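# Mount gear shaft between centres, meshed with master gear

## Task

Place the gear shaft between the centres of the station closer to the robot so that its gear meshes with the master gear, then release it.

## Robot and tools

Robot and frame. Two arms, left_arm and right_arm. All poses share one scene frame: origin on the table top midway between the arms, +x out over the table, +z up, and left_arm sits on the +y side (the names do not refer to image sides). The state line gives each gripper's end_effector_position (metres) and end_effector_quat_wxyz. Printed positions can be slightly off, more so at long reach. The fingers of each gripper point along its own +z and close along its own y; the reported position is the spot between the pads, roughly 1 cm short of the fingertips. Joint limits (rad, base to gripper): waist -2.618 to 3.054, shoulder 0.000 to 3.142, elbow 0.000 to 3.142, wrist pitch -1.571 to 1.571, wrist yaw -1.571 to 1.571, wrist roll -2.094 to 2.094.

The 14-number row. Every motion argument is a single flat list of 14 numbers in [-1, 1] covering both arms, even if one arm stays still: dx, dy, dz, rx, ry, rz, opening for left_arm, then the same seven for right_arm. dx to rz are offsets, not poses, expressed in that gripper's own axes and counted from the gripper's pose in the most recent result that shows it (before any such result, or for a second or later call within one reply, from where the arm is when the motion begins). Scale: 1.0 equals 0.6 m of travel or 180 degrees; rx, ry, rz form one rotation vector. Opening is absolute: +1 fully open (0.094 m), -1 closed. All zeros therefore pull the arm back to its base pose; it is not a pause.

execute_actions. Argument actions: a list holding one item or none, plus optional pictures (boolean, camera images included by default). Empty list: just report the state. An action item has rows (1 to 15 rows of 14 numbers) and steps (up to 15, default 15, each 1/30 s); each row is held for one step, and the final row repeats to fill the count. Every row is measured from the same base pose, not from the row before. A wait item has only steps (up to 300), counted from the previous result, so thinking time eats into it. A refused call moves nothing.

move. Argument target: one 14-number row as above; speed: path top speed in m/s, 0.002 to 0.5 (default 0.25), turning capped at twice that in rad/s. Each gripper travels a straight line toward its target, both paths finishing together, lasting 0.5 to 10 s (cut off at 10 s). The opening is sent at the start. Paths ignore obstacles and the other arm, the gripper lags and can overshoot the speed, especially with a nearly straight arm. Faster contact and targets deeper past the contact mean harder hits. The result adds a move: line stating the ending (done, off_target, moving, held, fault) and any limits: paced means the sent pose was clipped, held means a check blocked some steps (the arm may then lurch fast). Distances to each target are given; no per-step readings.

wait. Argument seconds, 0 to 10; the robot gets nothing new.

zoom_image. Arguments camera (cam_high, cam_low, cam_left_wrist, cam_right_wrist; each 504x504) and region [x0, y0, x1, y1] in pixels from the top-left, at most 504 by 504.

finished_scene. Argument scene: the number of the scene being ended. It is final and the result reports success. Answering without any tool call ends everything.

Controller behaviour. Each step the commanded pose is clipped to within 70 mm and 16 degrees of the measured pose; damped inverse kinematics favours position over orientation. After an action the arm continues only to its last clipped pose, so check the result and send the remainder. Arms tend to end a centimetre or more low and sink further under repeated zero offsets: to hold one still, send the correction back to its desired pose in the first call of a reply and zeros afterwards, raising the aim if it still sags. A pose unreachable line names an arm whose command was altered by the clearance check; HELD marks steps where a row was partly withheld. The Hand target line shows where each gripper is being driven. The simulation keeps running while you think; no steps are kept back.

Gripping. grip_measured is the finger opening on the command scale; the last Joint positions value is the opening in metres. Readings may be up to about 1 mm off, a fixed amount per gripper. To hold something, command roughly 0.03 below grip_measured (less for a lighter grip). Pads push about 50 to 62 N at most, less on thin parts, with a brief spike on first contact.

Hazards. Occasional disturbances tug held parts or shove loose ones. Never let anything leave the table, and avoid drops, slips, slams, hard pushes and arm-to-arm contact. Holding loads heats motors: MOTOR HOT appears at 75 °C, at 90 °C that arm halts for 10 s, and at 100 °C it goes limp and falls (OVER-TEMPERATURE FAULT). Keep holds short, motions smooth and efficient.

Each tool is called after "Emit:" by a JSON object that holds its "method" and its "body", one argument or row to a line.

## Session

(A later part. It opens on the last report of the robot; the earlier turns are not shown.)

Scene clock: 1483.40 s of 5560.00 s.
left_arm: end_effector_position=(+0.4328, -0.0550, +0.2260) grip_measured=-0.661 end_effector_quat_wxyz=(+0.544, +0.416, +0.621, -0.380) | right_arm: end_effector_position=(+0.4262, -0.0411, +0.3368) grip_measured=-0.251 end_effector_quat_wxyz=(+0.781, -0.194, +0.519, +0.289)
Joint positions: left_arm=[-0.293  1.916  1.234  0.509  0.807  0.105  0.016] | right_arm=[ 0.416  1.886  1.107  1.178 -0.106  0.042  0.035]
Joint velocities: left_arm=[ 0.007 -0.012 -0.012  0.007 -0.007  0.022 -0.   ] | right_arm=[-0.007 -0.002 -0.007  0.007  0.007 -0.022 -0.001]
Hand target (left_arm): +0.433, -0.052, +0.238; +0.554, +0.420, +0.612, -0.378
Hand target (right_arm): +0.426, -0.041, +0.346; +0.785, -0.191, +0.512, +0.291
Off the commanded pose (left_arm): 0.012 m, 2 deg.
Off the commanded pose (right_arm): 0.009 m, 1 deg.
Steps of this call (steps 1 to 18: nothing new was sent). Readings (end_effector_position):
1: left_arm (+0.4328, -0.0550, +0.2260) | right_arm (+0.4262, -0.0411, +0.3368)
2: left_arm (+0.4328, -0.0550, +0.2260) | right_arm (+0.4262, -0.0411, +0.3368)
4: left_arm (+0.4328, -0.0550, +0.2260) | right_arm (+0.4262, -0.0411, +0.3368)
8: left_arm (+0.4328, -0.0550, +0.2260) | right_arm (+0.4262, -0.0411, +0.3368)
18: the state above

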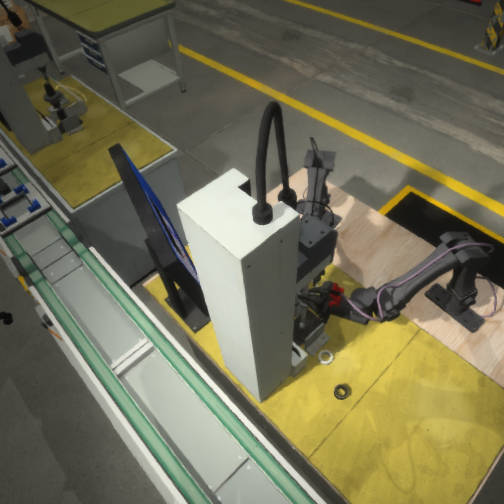

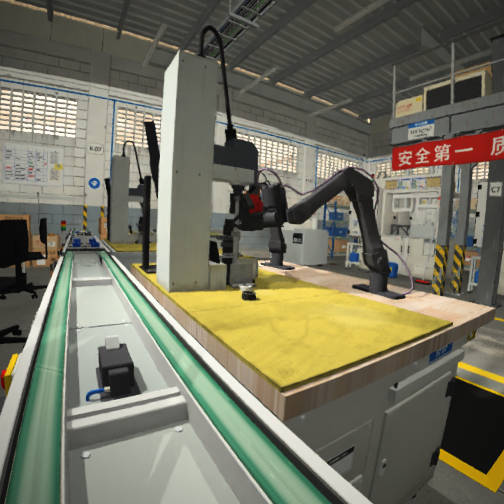

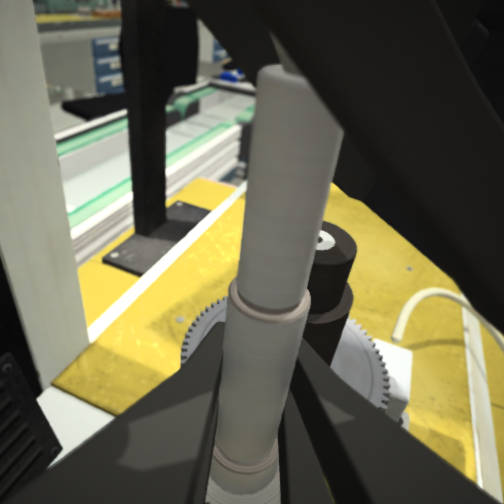

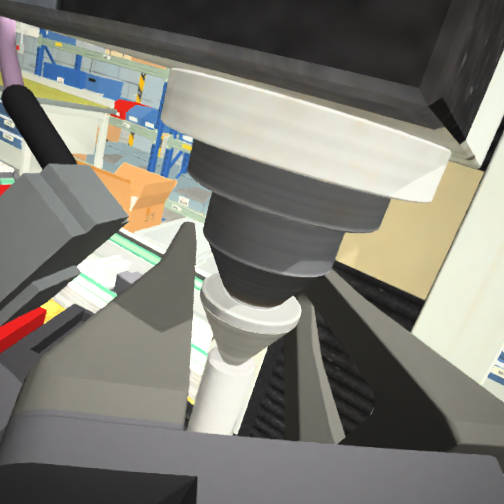

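Emit:
{"method": "move", "body": {
  "target": [-0.0193,0.0015,-0.007,0,-0.0057,0.006,-0.695,-0.012,0,-0.085,0,0,0,-0.25],
  "speed": 0.08
}}

Scene clock: 1491.37 s of 5560.00 s.
left_arm: end_effector_position=(+0.4328, -0.0552, +0.2259) grip_measured=-0.661 end_effector_quat_wxyz=(+0.544, +0.416, +0.622, -0.380) | right_arm: end_effector_position=(+0.3914, -0.0674, +0.3202) grip_measured=-0.251 end_effector_quat_wxyz=(+0.778, -0.197, +0.522, +0.288)
Joint positions: left_arm=[-0.294  1.916  1.234  0.509  0.806  0.104  0.016] | right_arm=[ 0.408  1.768  0.886  1.272 -0.116  0.042  0.035]
Joint velocities: left_arm=[ 0.002  0.007 -0.002 -0.007 -0.022 -0.037  0.   ] | right_arm=[-0.012  0.007 -0.002 -0.066 -0.007  0.066  0.001]
Hand target (left_arm): +0.433, -0.052, +0.238; +0.553, +0.419, +0.613, -0.379
Hand target (right_arm): +0.388, -0.073, +0.324; +0.781, -0.194, +0.519, +0.289
Off the commanded pose (left_arm): 0.012 m, 2 deg.
Off the commanded pose (right_arm): 0.008 m, 1 deg.
After step 90, 3.93 s passed at rest.
move: off_target (left_arm)

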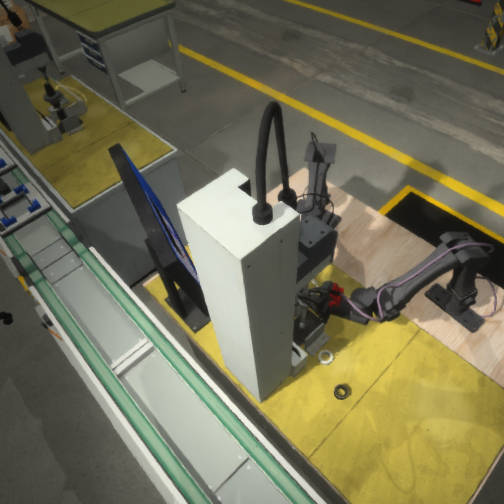

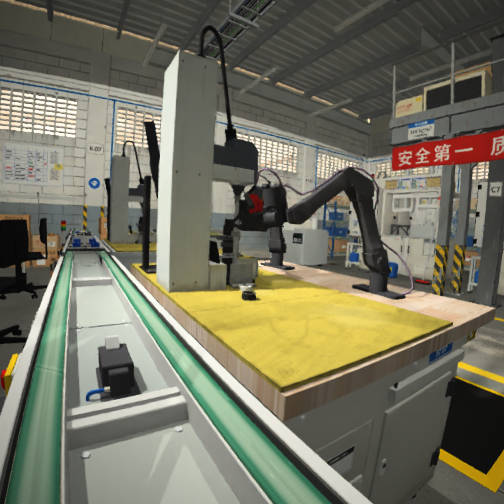

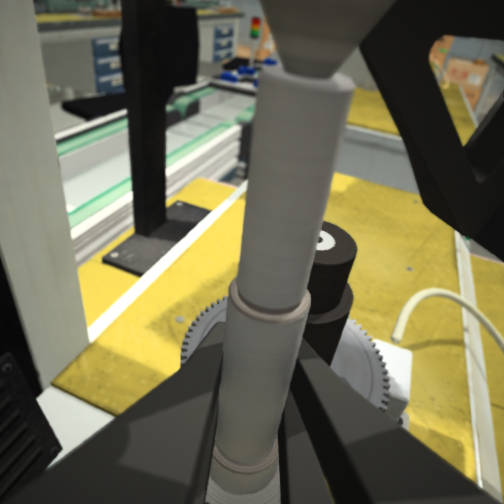

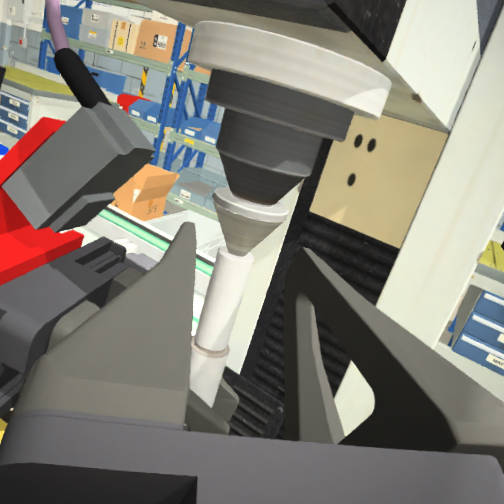

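Emit:
{"method": "move", "body": {
  "target": [-0.0193,0.0015,-0.007,0,-0.0057,0.006,-0.695,0.0483,-0.0858,-0.1393,0,0.206,0,0.1],
  "speed": 0.15
}}

Scene clock: 1505.00 s of 5560.00 s.
left_arm: end_effector_position=(+0.4328, -0.0552, +0.2259) grip_measured=-0.661 end_effector_quat_wxyz=(+0.544, +0.416, +0.622, -0.381) | right_arm: end_effector_position=(+0.3755, -0.1465, +0.2451) grip_measured=+0.099 end_effector_quat_wxyz=(+0.560, -0.280, +0.750, +0.212)
Joint positions: left_arm=[-0.294  1.916  1.234  0.509  0.806  0.104  0.016] | right_arm=[ 0.2    1.381  0.894  0.185 -0.323 -0.095  0.052]
Joint velocities: left_arm=[ 0.002 -0.022 -0.017 -0.037 -0.037  0.081 -0.   ] | right_arm=[-0.012  0.012 -0.012 -0.066 -0.007 -0.051 -0.001]
Hand target (left_arm): +0.433, -0.052, +0.238; +0.553, +0.418, +0.613, -0.379
Hand target (right_arm): +0.375, -0.149, +0.262; +0.571, -0.281, +0.741, +0.212
Off the commanded pose (left_arm): 0.012 m, 2 deg.
Off the commanded pose (right_arm): 0.017 m, 2 deg.
After step 90, 7.83 s passed at rest.
move: off_target (left_arm, right_arm)

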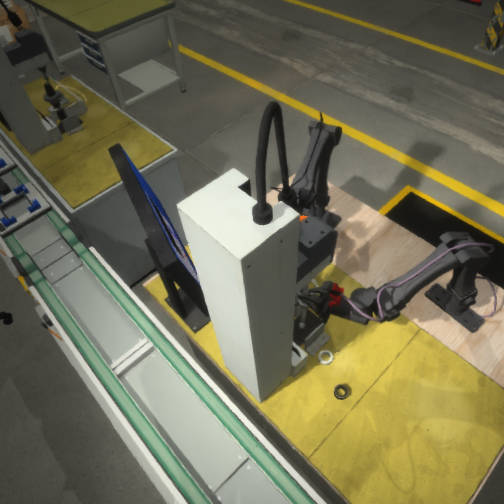

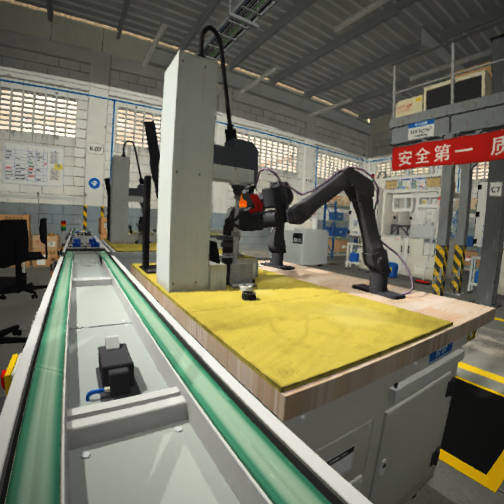

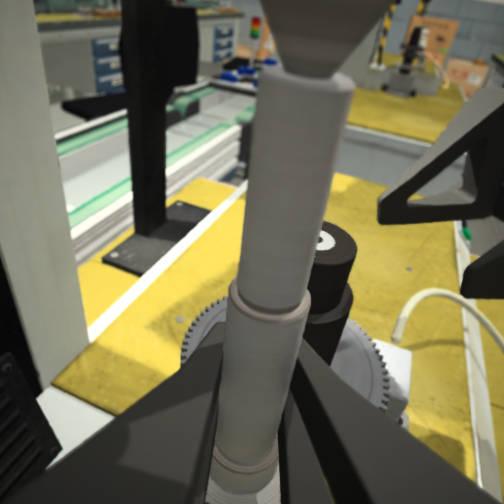

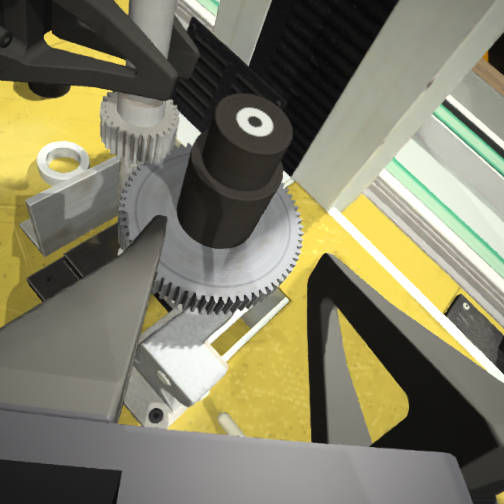

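Emit:
{"method": "execute_actions", "body": {
  "actions": []
}}

Scene clock: 1516.67 s of 5560.00 s.
left_arm: end_effector_position=(+0.4328, -0.0552, +0.2259) grip_measured=-0.661 end_effector_quat_wxyz=(+0.544, +0.416, +0.622, -0.381) | right_arm: end_effector_position=(+0.3753, -0.1464, +0.2448) grip_measured=+0.099 end_effector_quat_wxyz=(+0.560, -0.280, +0.750, +0.212)
Joint positions: left_arm=[-0.294  1.916  1.234  0.509  0.806  0.104  0.016] | right_arm=[ 0.2    1.381  0.894  0.183 -0.323 -0.095  0.052]
Joint velocities: left_arm=[-0.002 -0.007  0.007 -0.037  0.037 -0.022  0.   ] | right_arm=[-0.002  0.007  0.007 -0.007  0.022 -0.066 -0.001]
Hand target (left_arm): +0.433, -0.052, +0.238; +0.553, +0.418, +0.613, -0.379
Hand target (right_arm): +0.375, -0.149, +0.262; +0.571, -0.281, +0.741, +0.212
Off the commanded pose (left_arm): 0.012 m, 2 deg.
Off the commanded pose (right_arm): 0.018 m, 2 deg.
Steps of this call (steps 1 to 90: nothing new was sent; then 8.67 s passed at rest). Readings (end_effector_position):
1: left_arm (+0.4328, -0.0552, +0.2259) | right_arm (+0.3754, -0.1464, +0.2450)
2: left_arm (+0.4328, -0.0552, +0.2259) | right_arm (+0.3754, -0.1464, +0.2450)
4: left_arm (+0.4328, -0.0552, +0.2259) | right_arm (+0.3753, -0.1464, +0.2449)
8: left_arm (+0.4328, -0.0552, +0.2259) | right_arm (+0.3753, -0.1464, +0.2448)
90: the state above

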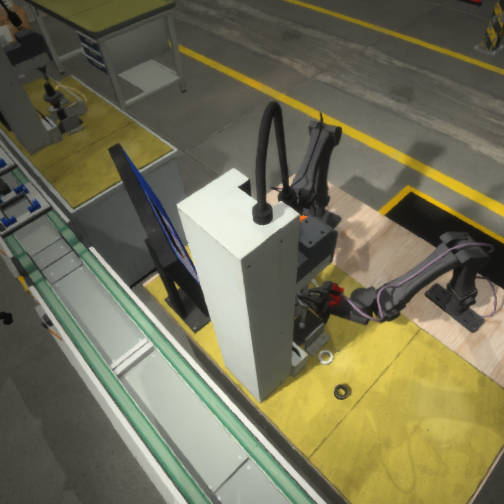

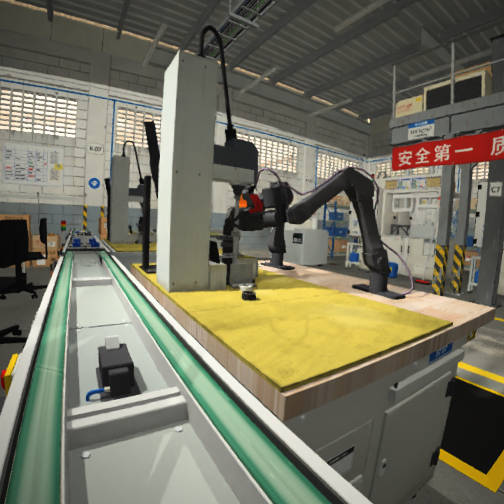

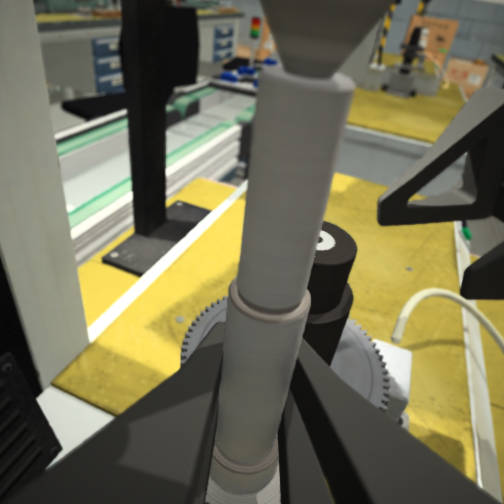

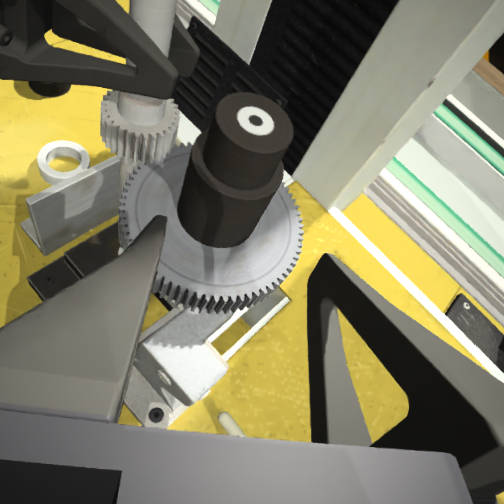

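Emit:
{"method": "move", "body": {
  "target": [-0.0193,0.0015,-0.007,0,-0.0057,0.006,-0.695,-0.0338,-0.0551,0.0198,-0.144,0.0006,-0.0423,0.1],
  "speed": 0.08
}}

Scene clock: 1589.33 s of 5560.00 s.
left_arm: end_effector_position=(+0.4328, -0.0552, +0.2259) grip_measured=-0.661 end_effector_quat_wxyz=(+0.544, +0.416, +0.622, -0.381) | right_arm: end_effector_position=(+0.4085, -0.1588, +0.2571) grip_measured=+0.099 end_effector_quat_wxyz=(+0.501, -0.447, +0.663, +0.330)
Joint positions: left_arm=[-0.294  1.916  1.234  0.509  0.806  0.104  0.016] | right_arm=[-0.051  1.687  1.294 -0.134 -0.98  -0.46   0.052]
Joint velocities: left_arm=[ 0.012  0.007 -0.017 -0.022 -0.051 -0.081  0.   ] | right_arm=[-0.027  0.012  0.007 -0.037 -0.051 -0.007 -0.001]
Hand target (left_arm): +0.433, -0.052, +0.238; +0.553, +0.418, +0.613, -0.379
Hand target (right_arm): +0.410, -0.160, +0.259; +0.497, -0.448, +0.663, +0.336
Off the commanded pose (left_arm): 0.012 m, 1 deg.
Off the commanded pose (right_arm): 0.004 m, 1 deg.
After step 90, 66.27 s passed at rest.
move: off_target (left_arm)

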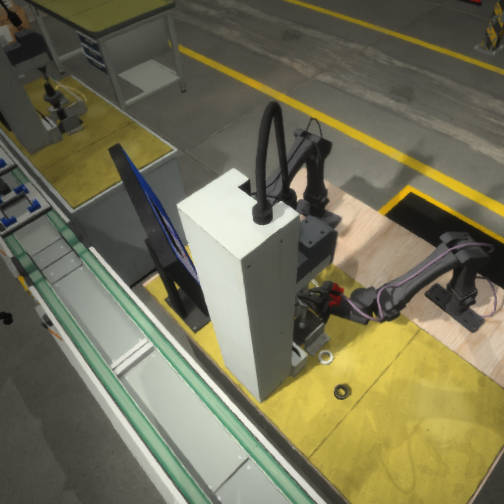

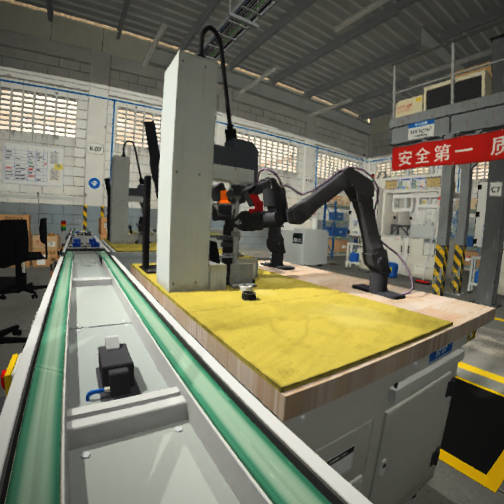

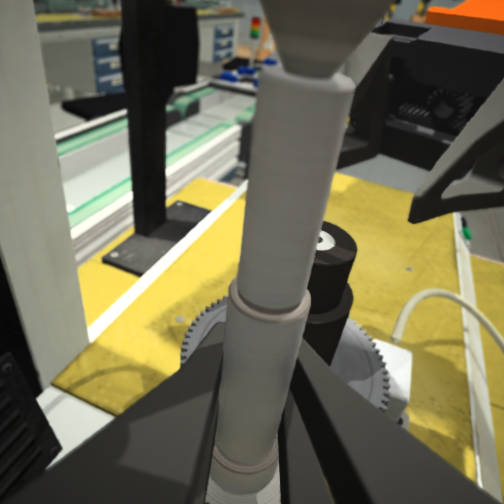

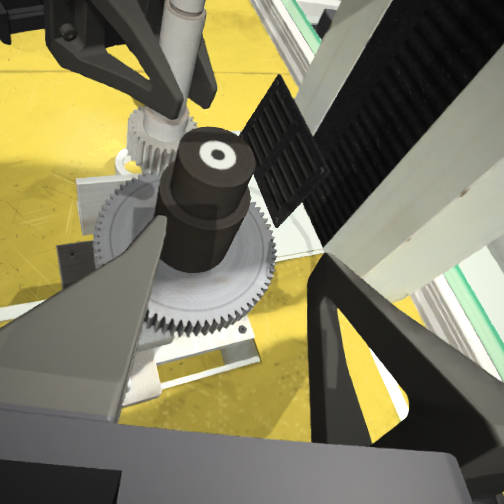

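Emit:
{"method": "move", "body": {
  "target": [-0.0193,0.0015,-0.007,0,-0.0057,0.006,-0.695,0.0302,0.022,0.0088,0,0,0,0.15],
  "speed": 0.04
}}

Scene clock: 1614.30 s of 5560.00 s.
left_arm: end_effector_position=(+0.4328, -0.0552, +0.2259) grip_measured=-0.661 end_effector_quat_wxyz=(+0.544, +0.416, +0.622, -0.381) | right_arm: end_effector_position=(+0.4027, -0.1567, +0.2304) grip_measured=+0.149 end_effector_quat_wxyz=(+0.495, -0.445, +0.670, +0.329)
Joint positions: left_arm=[-0.294  1.916  1.234  0.509  0.806  0.104  0.016] | right_arm=[-0.04   1.685  1.197 -0.051 -0.961 -0.455  0.054]
Joint velocities: left_arm=[ 0.002 -0.007  0.002 -0.051 -0.022  0.022  0.   ] | right_arm=[-0.002 -0.056 -0.002  0.022  0.007  0.051 -0.   ]
Hand target (left_arm): +0.433, -0.052, +0.238; +0.553, +0.418, +0.613, -0.379
Hand target (right_arm): +0.396, -0.154, +0.238; +0.501, -0.447, +0.663, +0.330
Off the commanded pose (left_arm): 0.012 m, 1 deg.
Off the commanded pose (right_arm): 0.010 m, 1 deg.
After step 90, 21.13 s passed at rest.
move: off_target (left_arm)

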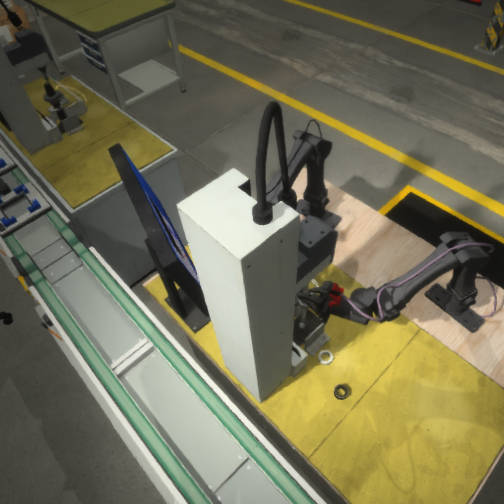

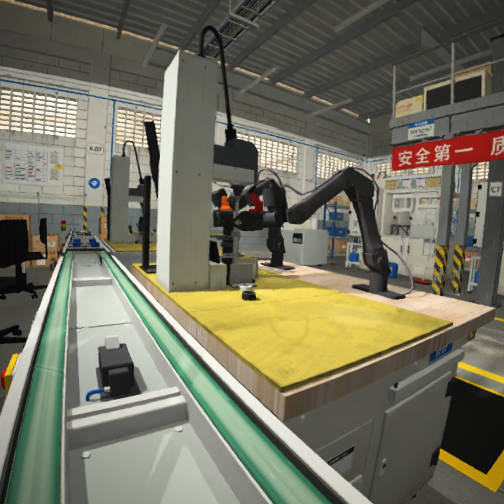

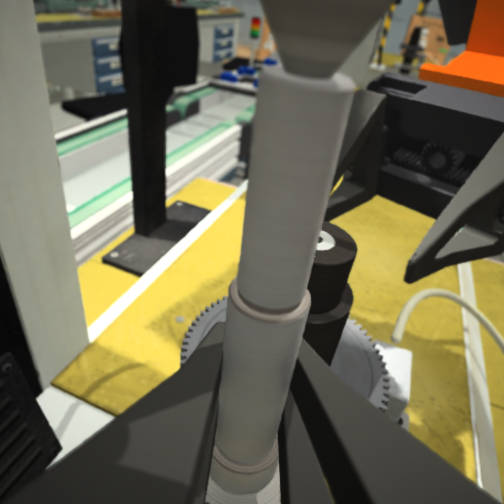

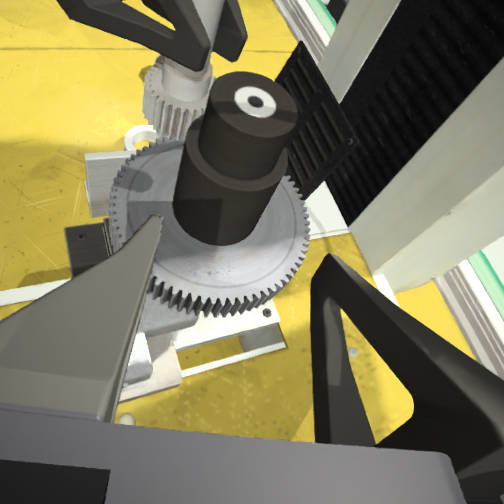

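Emit:
{"method": "move", "body": {
  "target": [-0.0193,0.0015,-0.007,0,-0.0057,0.006,-0.695,-0.0246,0.025,0.0188,0,0,0,0.15],
  "speed": 0.04
}}

Scene clock: 1625.30 s of 5560.00 s.
left_arm: end_effector_position=(+0.4328, -0.0552, +0.2259) grip_measured=-0.661 end_effector_quat_wxyz=(+0.544, +0.416, +0.622, -0.381) | right_arm: end_effector_position=(+0.3982, -0.1393, +0.2321) grip_measured=+0.149 end_effector_quat_wxyz=(+0.490, -0.444, +0.675, +0.328)
Joint positions: left_arm=[-0.294  1.916  1.234  0.509  0.806  0.104  0.016] | right_arm=[ 0.012  1.676  1.197 -0.042 -0.912 -0.417  0.054]
Joint velocities: left_arm=[ 0.007  0.002 -0.002 -0.037  0.007 -0.081  0.001] | right_arm=[ 0.007  0.002 -0.007  0.051  0.051  0.007  0.   ]
Hand target (left_arm): +0.433, -0.052, +0.238; +0.553, +0.418, +0.613, -0.379
Hand target (right_arm): +0.395, -0.137, +0.241; +0.495, -0.445, +0.670, +0.330
Off the commanded pose (left_arm): 0.012 m, 1 deg.
Off the commanded pose (right_arm): 0.010 m, 1 deg.
After step 90, 7.20 s passed at rest.
move: off_target (left_arm)

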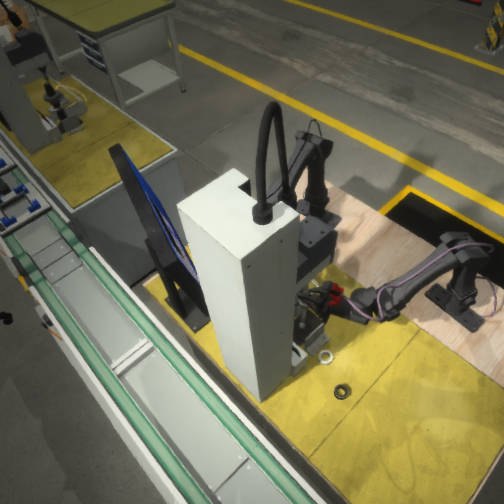

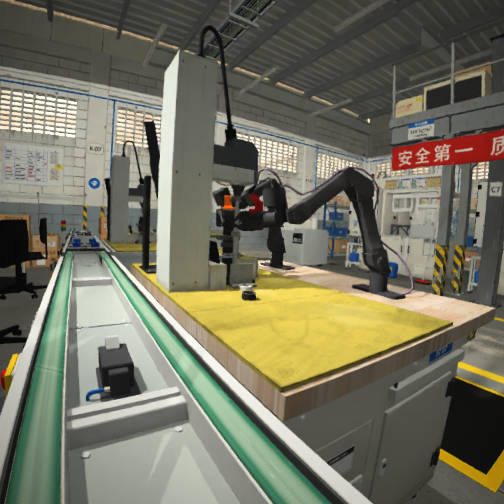

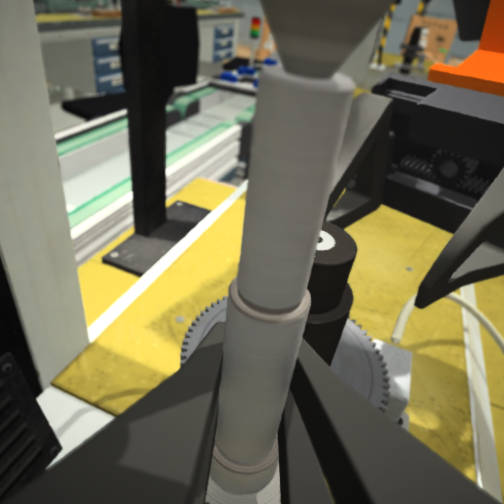

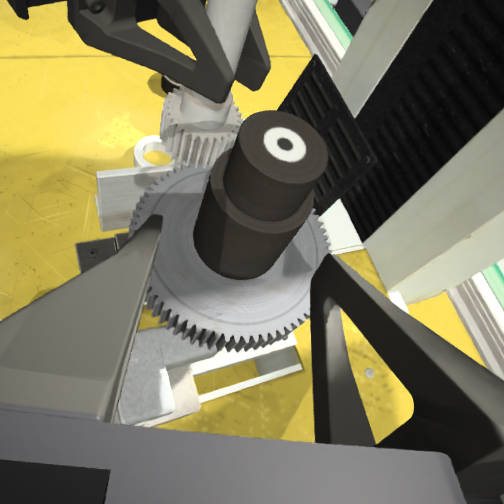

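Emit:
{"method": "move", "body": {
  "target": [-0.0193,0.0015,-0.007,0,-0.0057,0.006,-0.695,0.0058,0.0033,0.0277,0,0,0,0.25],
  "speed": 0.04
}}

Scene clock: 1636.93 s of 5560.00 s.
left_arm: end_effector_position=(+0.4328, -0.0552, +0.2259) grip_measured=-0.661 end_effector_quat_wxyz=(+0.544, +0.416, +0.622, -0.381) | right_arm: end_effector_position=(+0.4029, -0.1283, +0.2285) grip_measured=+0.249 end_effector_quat_wxyz=(+0.495, -0.446, +0.672, +0.323)
Joint positions: left_arm=[-0.294  1.916  1.234  0.509  0.806  0.104  0.016] | right_arm=[ 0.042  1.698  1.197  0.01  -0.879 -0.399  0.059]
Joint velocities: left_arm=[-0.002  0.007 -0.002 -0.022 -0.022 -0.007 -0.   ] | right_arm=[ 0.017  0.002 -0.007  0.007  0.022  0.022 -0.001]
Hand target (left_arm): +0.433, -0.052, +0.238; +0.553, +0.418, +0.613, -0.379
Hand target (right_arm): +0.402, -0.125, +0.224; +0.490, -0.444, +0.675, +0.329
Off the commanded pose (left_arm): 0.012 m, 1 deg.
Off the commanded pose (right_arm): 0.006 m, 1 deg.
After step 90, 7.83 s passed at rest.
move: off_target (left_arm)

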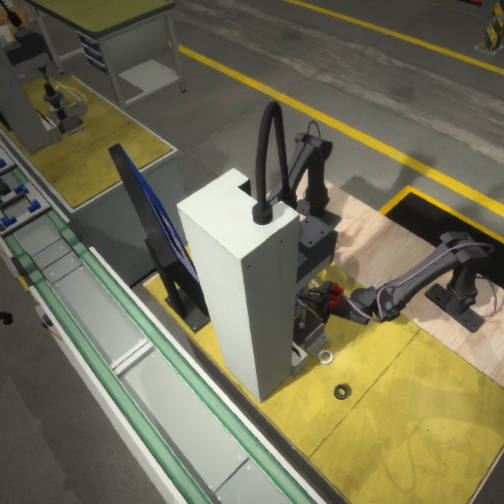

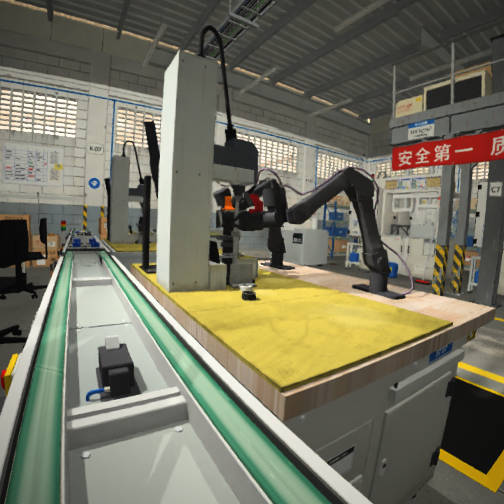

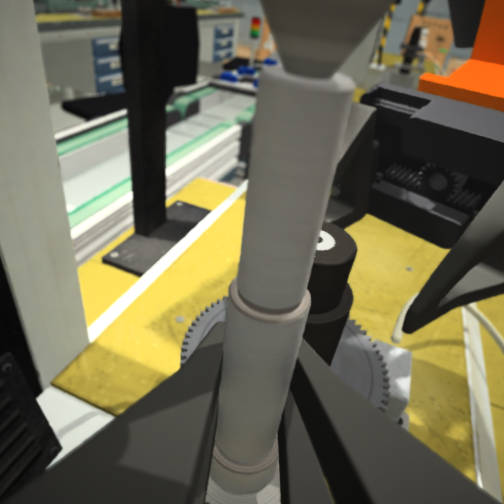

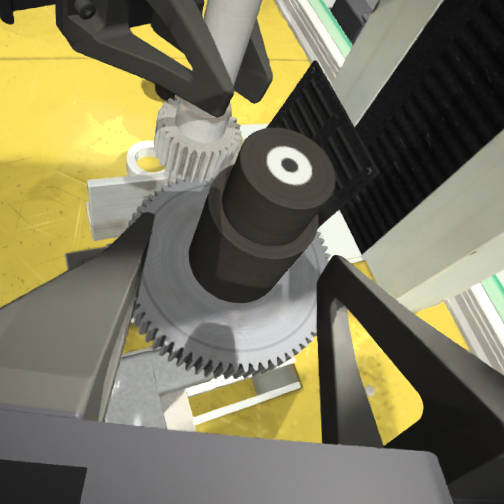

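Emit:
{"method": "move", "body": {
  "target": [-0.0193,0.0015,-0.007,0,-0.0057,0.006,-0.695,0.0136,-0.0067,0.0248,0,0,0,0.25],
  "speed": 0.03
}}

Scene clock: 1648.07 s of 5560.00 s.
left_arm: end_effector_position=(+0.4328, -0.0552, +0.2259) grip_measured=-0.661 end_effector_quat_wxyz=(+0.544, +0.416, +0.622, -0.381) | right_arm: end_effector_position=(+0.4111, -0.1233, +0.2176) grip_measured=+0.249 end_effector_quat_wxyz=(+0.498, -0.446, +0.673, +0.318)
Joint positions: left_arm=[-0.294  1.916  1.234  0.509  0.806  0.104  0.016] | right_arm=[ 0.053  1.738  1.197  0.058 -0.86  -0.396  0.059]
Joint velocities: left_arm=[-0.002 -0.012  0.017  0.066 -0.022 -0.007  0.   ] | right_arm=[-0.007 -0.002 -0.002 -0.037  0.007  0.081 -0.   ]
Hand target (left_arm): +0.433, -0.052, +0.238; +0.553, +0.418, +0.613, -0.379
Hand target (right_arm): +0.411, -0.119, +0.216; +0.495, -0.446, +0.672, +0.323
Off the commanded pose (left_arm): 0.012 m, 1 deg.
Off the commanded pose (right_arm): 0.004 m, 1 deg.
After step 90, 7.27 s passed at rest.
move: off_target (left_arm)

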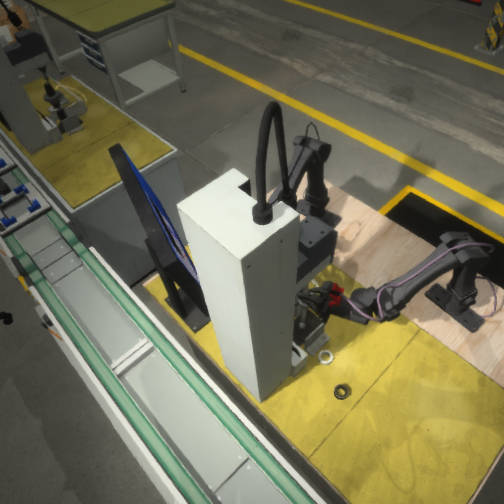

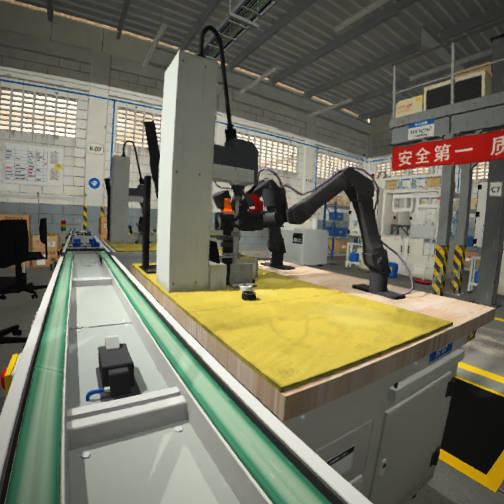

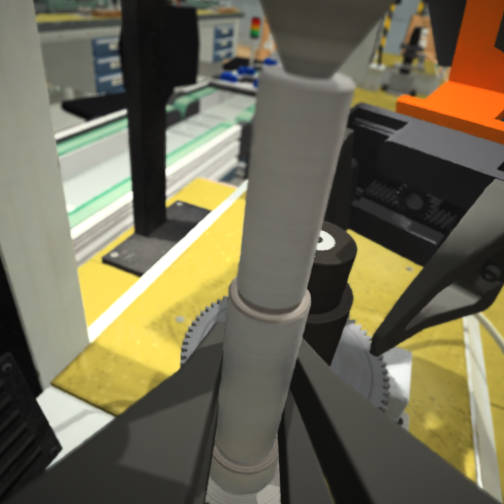

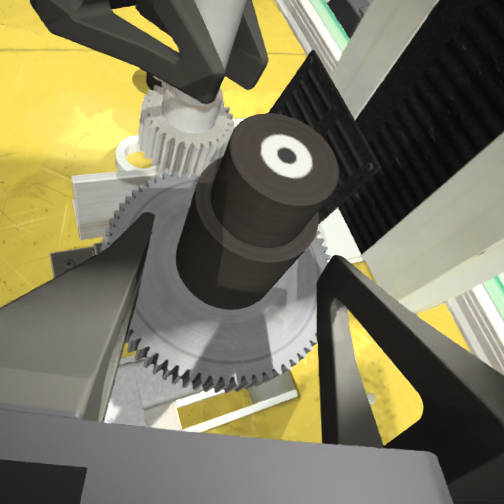

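Emit:
{"method": "move", "body": {
  "target": [-0.0193,0.0015,-0.007,0,-0.0057,0.006,-0.695,-0.0103,0.0025,0.0293,0,0,0,0.25],
  "speed": 0.03
}}

Scene clock: 1656.13 s of 5560.00 s.
left_arm: end_effector_position=(+0.4328, -0.0552, +0.2259) grip_measured=-0.661 end_effector_quat_wxyz=(+0.544, +0.416, +0.622, -0.381) | right_arm: end_effector_position=(+0.4141, -0.1105, +0.2123) grip_measured=+0.249 end_effector_quat_wxyz=(+0.494, -0.445, +0.677, +0.315)
Joint positions: left_arm=[-0.294  1.916  1.234  0.509  0.806  0.104  0.016] | right_arm=[ 0.087  1.763  1.211  0.074 -0.822 -0.376  0.059]
Joint velocities: left_arm=[-0.017  0.002 -0.002  0.037  0.037  0.022 -0.001] | right_arm=[-0.002  0.002  0.002 -0.081 -0.066 -0.037 -0.   ]
Hand target (left_arm): +0.433, -0.052, +0.238; +0.553, +0.418, +0.613, -0.379
Hand target (right_arm): +0.417, -0.106, +0.218; +0.498, -0.446, +0.672, +0.318
Off the commanded pose (left_arm): 0.012 m, 1 deg.
Off the commanded pose (right_arm): 0.008 m, 1 deg.
After step 90, 3.90 s passed at rest.
move: off_target (left_arm)

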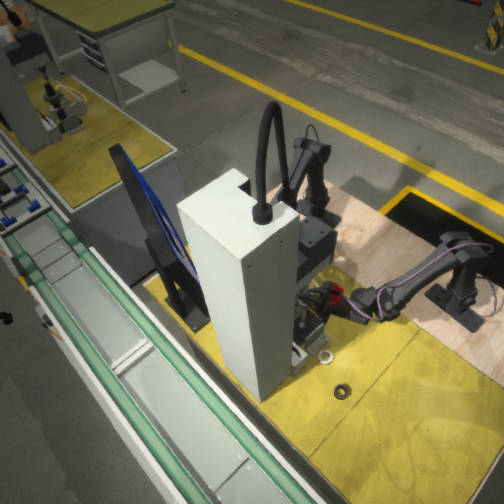

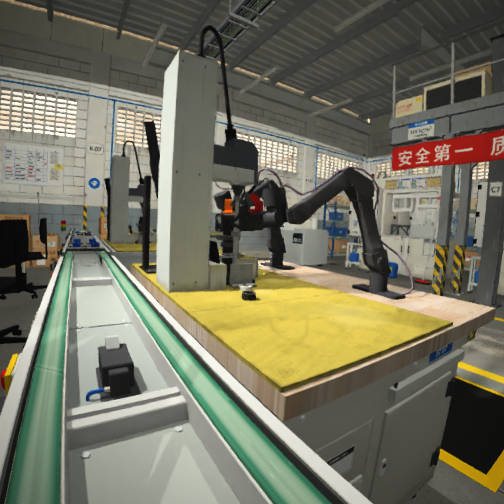

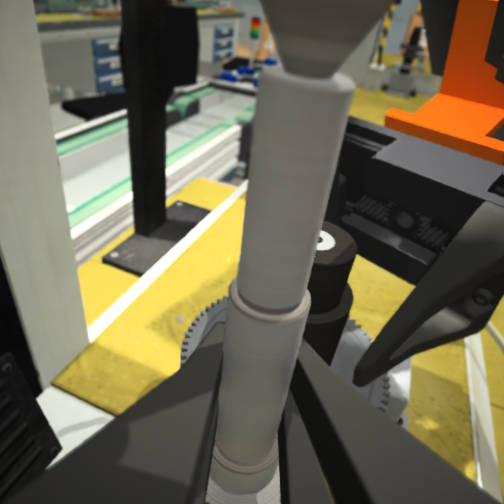

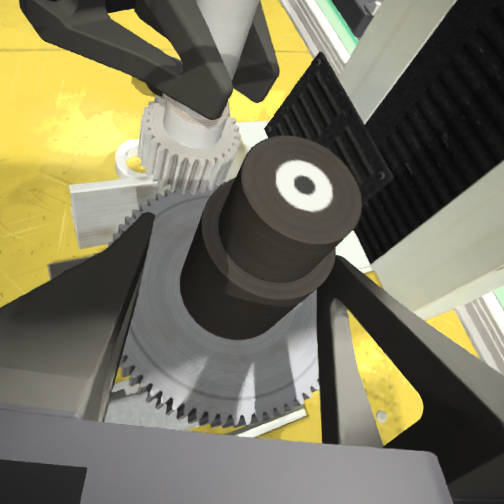

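Emit:
{"method": "zoom_image", "body": {
  "camera": "cam_right_wrist",
  "region": [100, 80, 360, 340]
}}

Emit:
{"method": "zoom_image", "body": {
  "camera": "cam_left_wrist",
  "region": [280, 200, 500, 420]
}}

Region (100, 80, 360, 340) of cam_right_wrist's 504x504 image, scaled by 1.938, with more detail than that image has.

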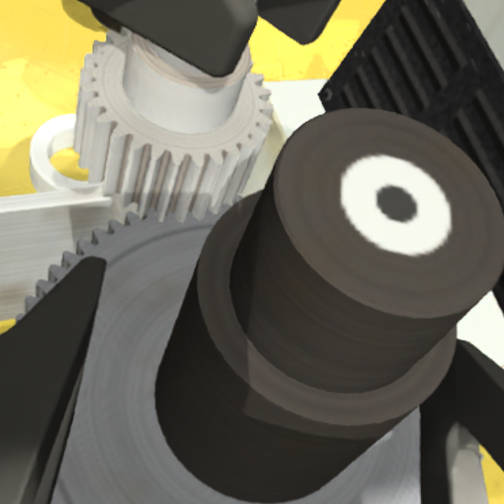

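Region (280, 200, 500, 420) of cam_left_wrist's 504x504 image, scaled by 2.291, with more detail than that image has.

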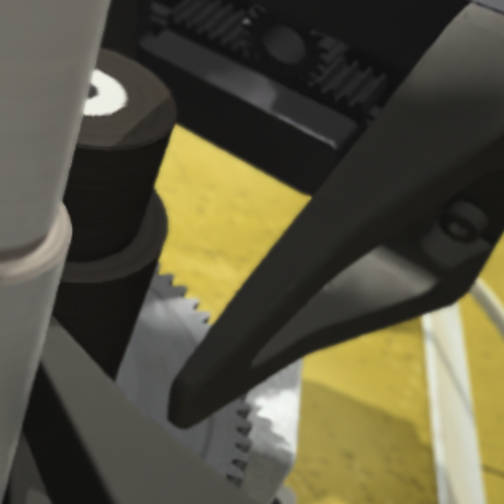

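Emit:
{"method": "execute_actions", "body": {
  "actions": [
    {"rows": [[-0.0193,0.0015,-0.007,0,-0.0057,0.006,-0.695,-0.011,-0.0033,0.002,0,0,0,0.2],[-0.0193,0.0015,-0.007,0,-0.0057,0.006,-0.695,-0.011,-0.0033,0.002,0,0,0,0.15],[-0.0193,0.0015,-0.007,0,-0.0057,0.006,-0.695,-0.011,-0.0033,0.002,0,0,0,0.1],[-0.0193,0.0015,-0.007,0,-0.0057,0.006,-0.695,-0.011,-0.0033,0.002,0,0,0,0.05],[-0.0193,0.0015,-0.007,0,-0.0057,0.006,-0.695,-0.011,-0.0033,0.002,0,0,0,0.0],[-0.0193,0.0015,-0.007,0,-0.0057,0.006,-0.695,-0.011,-0.0033,0.002,0,0,0,-0.03],[-0.0193,0.0015,-0.007,0,-0.0057,0.006,-0.695,-0.011,-0.0033,0.002,0,0,0,-0.06],[-0.0193,0.0015,-0.007,0,-0.0057,0.006,-0.695,-0.011,-0.0033,0.002,0,0,0,-0.09],[-0.0193,0.0015,-0.007,0,-0.0057,0.006,-0.695,-0.011,-0.0033,0.002,0,0,0,-0.11],[-0.0193,0.0015,-0.007,0,-0.0057,0.006,-0.695,-0.011,-0.0033,0.002,0,0,0,-0.13],[-0.0193,0.0015,-0.007,0,-0.0057,0.006,-0.695,-0.011,-0.0033,0.002,0,0,0,-0.15],[-0.0193,0.0015,-0.007,0,-0.0057,0.006,-0.695,-0.011,-0.0033,0.002,0,0,0,-0.17],[-0.0193,0.0015,-0.007,0,-0.0057,0.006,-0.695,-0.011,-0.0033,0.002,0,0,0,-0.19],[-0.0193,0.0015,-0.007,0,-0.0057,0.006,-0.695,-0.011,-0.0033,0.002,0,0,0,-0.2]], "steps": 15}
  ],
  "pictures": false
}}

Emit:
{"method": "wait", "body": {
  "seconds": 0.8
}}

Scene clock: 1674.17 s of 5560.00 s.
left_arm: end_effector_position=(+0.4328, -0.0552, +0.2259) grip_measured=-0.661 end_effector_quat_wxyz=(+0.544, +0.416, +0.622, -0.381) | right_arm: end_effector_position=(+0.4164, -0.1120, +0.2113) grip_measured=-0.183 end_effector_quat_wxyz=(+0.496, -0.442, +0.681, +0.308)
Joint positions: left_arm=[-0.294  1.916  1.234  0.509  0.806  0.104  0.016] | right_arm=[ 0.087  1.763  1.211  0.074 -0.806 -0.377  0.038]
Joint velocities: left_arm=[ 0.007 -0.002  0.012 -0.022  0.022  0.007  0.001] | right_arm=[-0.022 -0.022  0.027 -0.007  0.022 -0.007  0.   ]
Hand target (left_arm): +0.433, -0.052, +0.238; +0.553, +0.418, +0.613, -0.379
Hand target (right_arm): +0.417, -0.108, +0.218; +0.495, -0.445, +0.677, +0.315
Off the commanded pose (left_arm): 0.012 m, 1 deg.
Off the commanded pose (right_arm): 0.008 m, 1 deg.
Steps of this call (steps 1 to 90: nothing new was sent; then 14.53 s passed at rest; steps 91 to 105: all 15 steps of this action). Readings (end_effector_position):
91: left_arm (+0.4328, -0.0552, +0.2259) | right_arm (+0.4142, -0.1106, +0.2122)
92: left_arm (+0.4328, -0.0552, +0.2259) | right_arm (+0.4143, -0.1107, +0.2122)
94: left_arm (+0.4328, -0.0552, +0.2259) | right_arm (+0.4145, -0.1108, +0.2121)
98: left_arm (+0.4328, -0.0552, +0.2259) | right_arm (+0.4149, -0.1110, +0.2119)
105: the state above

Scene clock: 1674.97 s of 5560.00 s.
left_arm: end_effector_position=(+0.4328, -0.0552, +0.2259) grip_measured=-0.661 end_effector_quat_wxyz=(+0.544, +0.416, +0.622, -0.381) | right_arm: end_effector_position=(+0.4164, -0.1120, +0.2113) grip_measured=-0.183 end_effector_quat_wxyz=(+0.496, -0.443, +0.681, +0.308)
Joint positions: left_arm=[-0.294  1.916  1.234  0.509  0.806  0.104  0.016] | right_arm=[ 0.087  1.763  1.211  0.074 -0.806 -0.377  0.038]
Joint velocities: left_arm=[ 0.002  0.007 -0.017 -0.066 -0.022 -0.022 -0.   ] | right_arm=[ 0.012  0.007 -0.027  0.022 -0.022 -0.022  0.   ]
Hand target (left_arm): +0.433, -0.052, +0.238; +0.553, +0.418, +0.613, -0.379
Hand target (right_arm): +0.417, -0.108, +0.218; +0.495, -0.445, +0.677, +0.315
Off the commanded pose (left_arm): 0.012 m, 1 deg.
Off the commanded pose (right_arm): 0.008 m, 1 deg.
Steps of this call (steps 1 to 24: nothing new was sent). Readings (end_effector_position):
1: left_arm (+0.4328, -0.0552, +0.2259) | right_arm (+0.4164, -0.1120, +0.2113)
2: left_arm (+0.4328, -0.0552, +0.2259) | right_arm (+0.4164, -0.1120, +0.2113)
4: left_arm (+0.4328, -0.0552, +0.2259) | right_arm (+0.4164, -0.1120, +0.2113)
8: left_arm (+0.4328, -0.0552, +0.2259) | right_arm (+0.4164, -0.1120, +0.2113)
24: the state above

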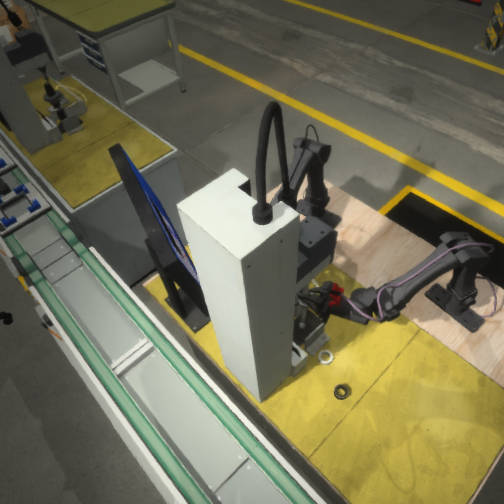

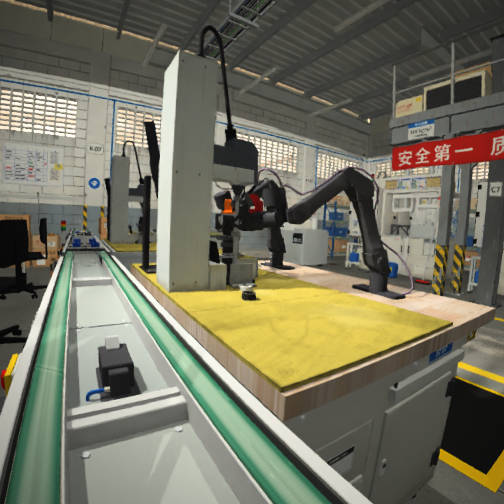

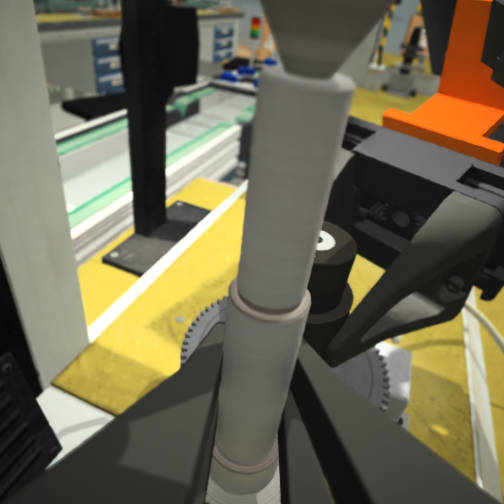

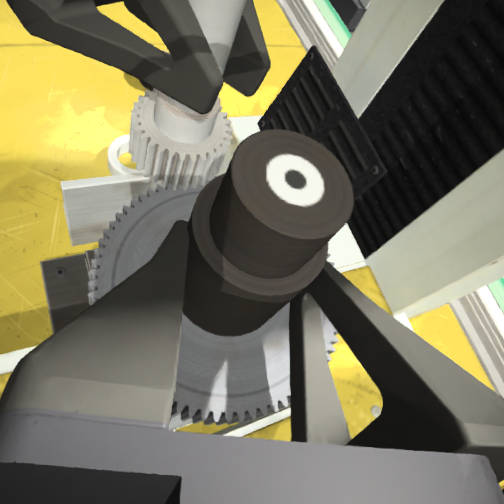

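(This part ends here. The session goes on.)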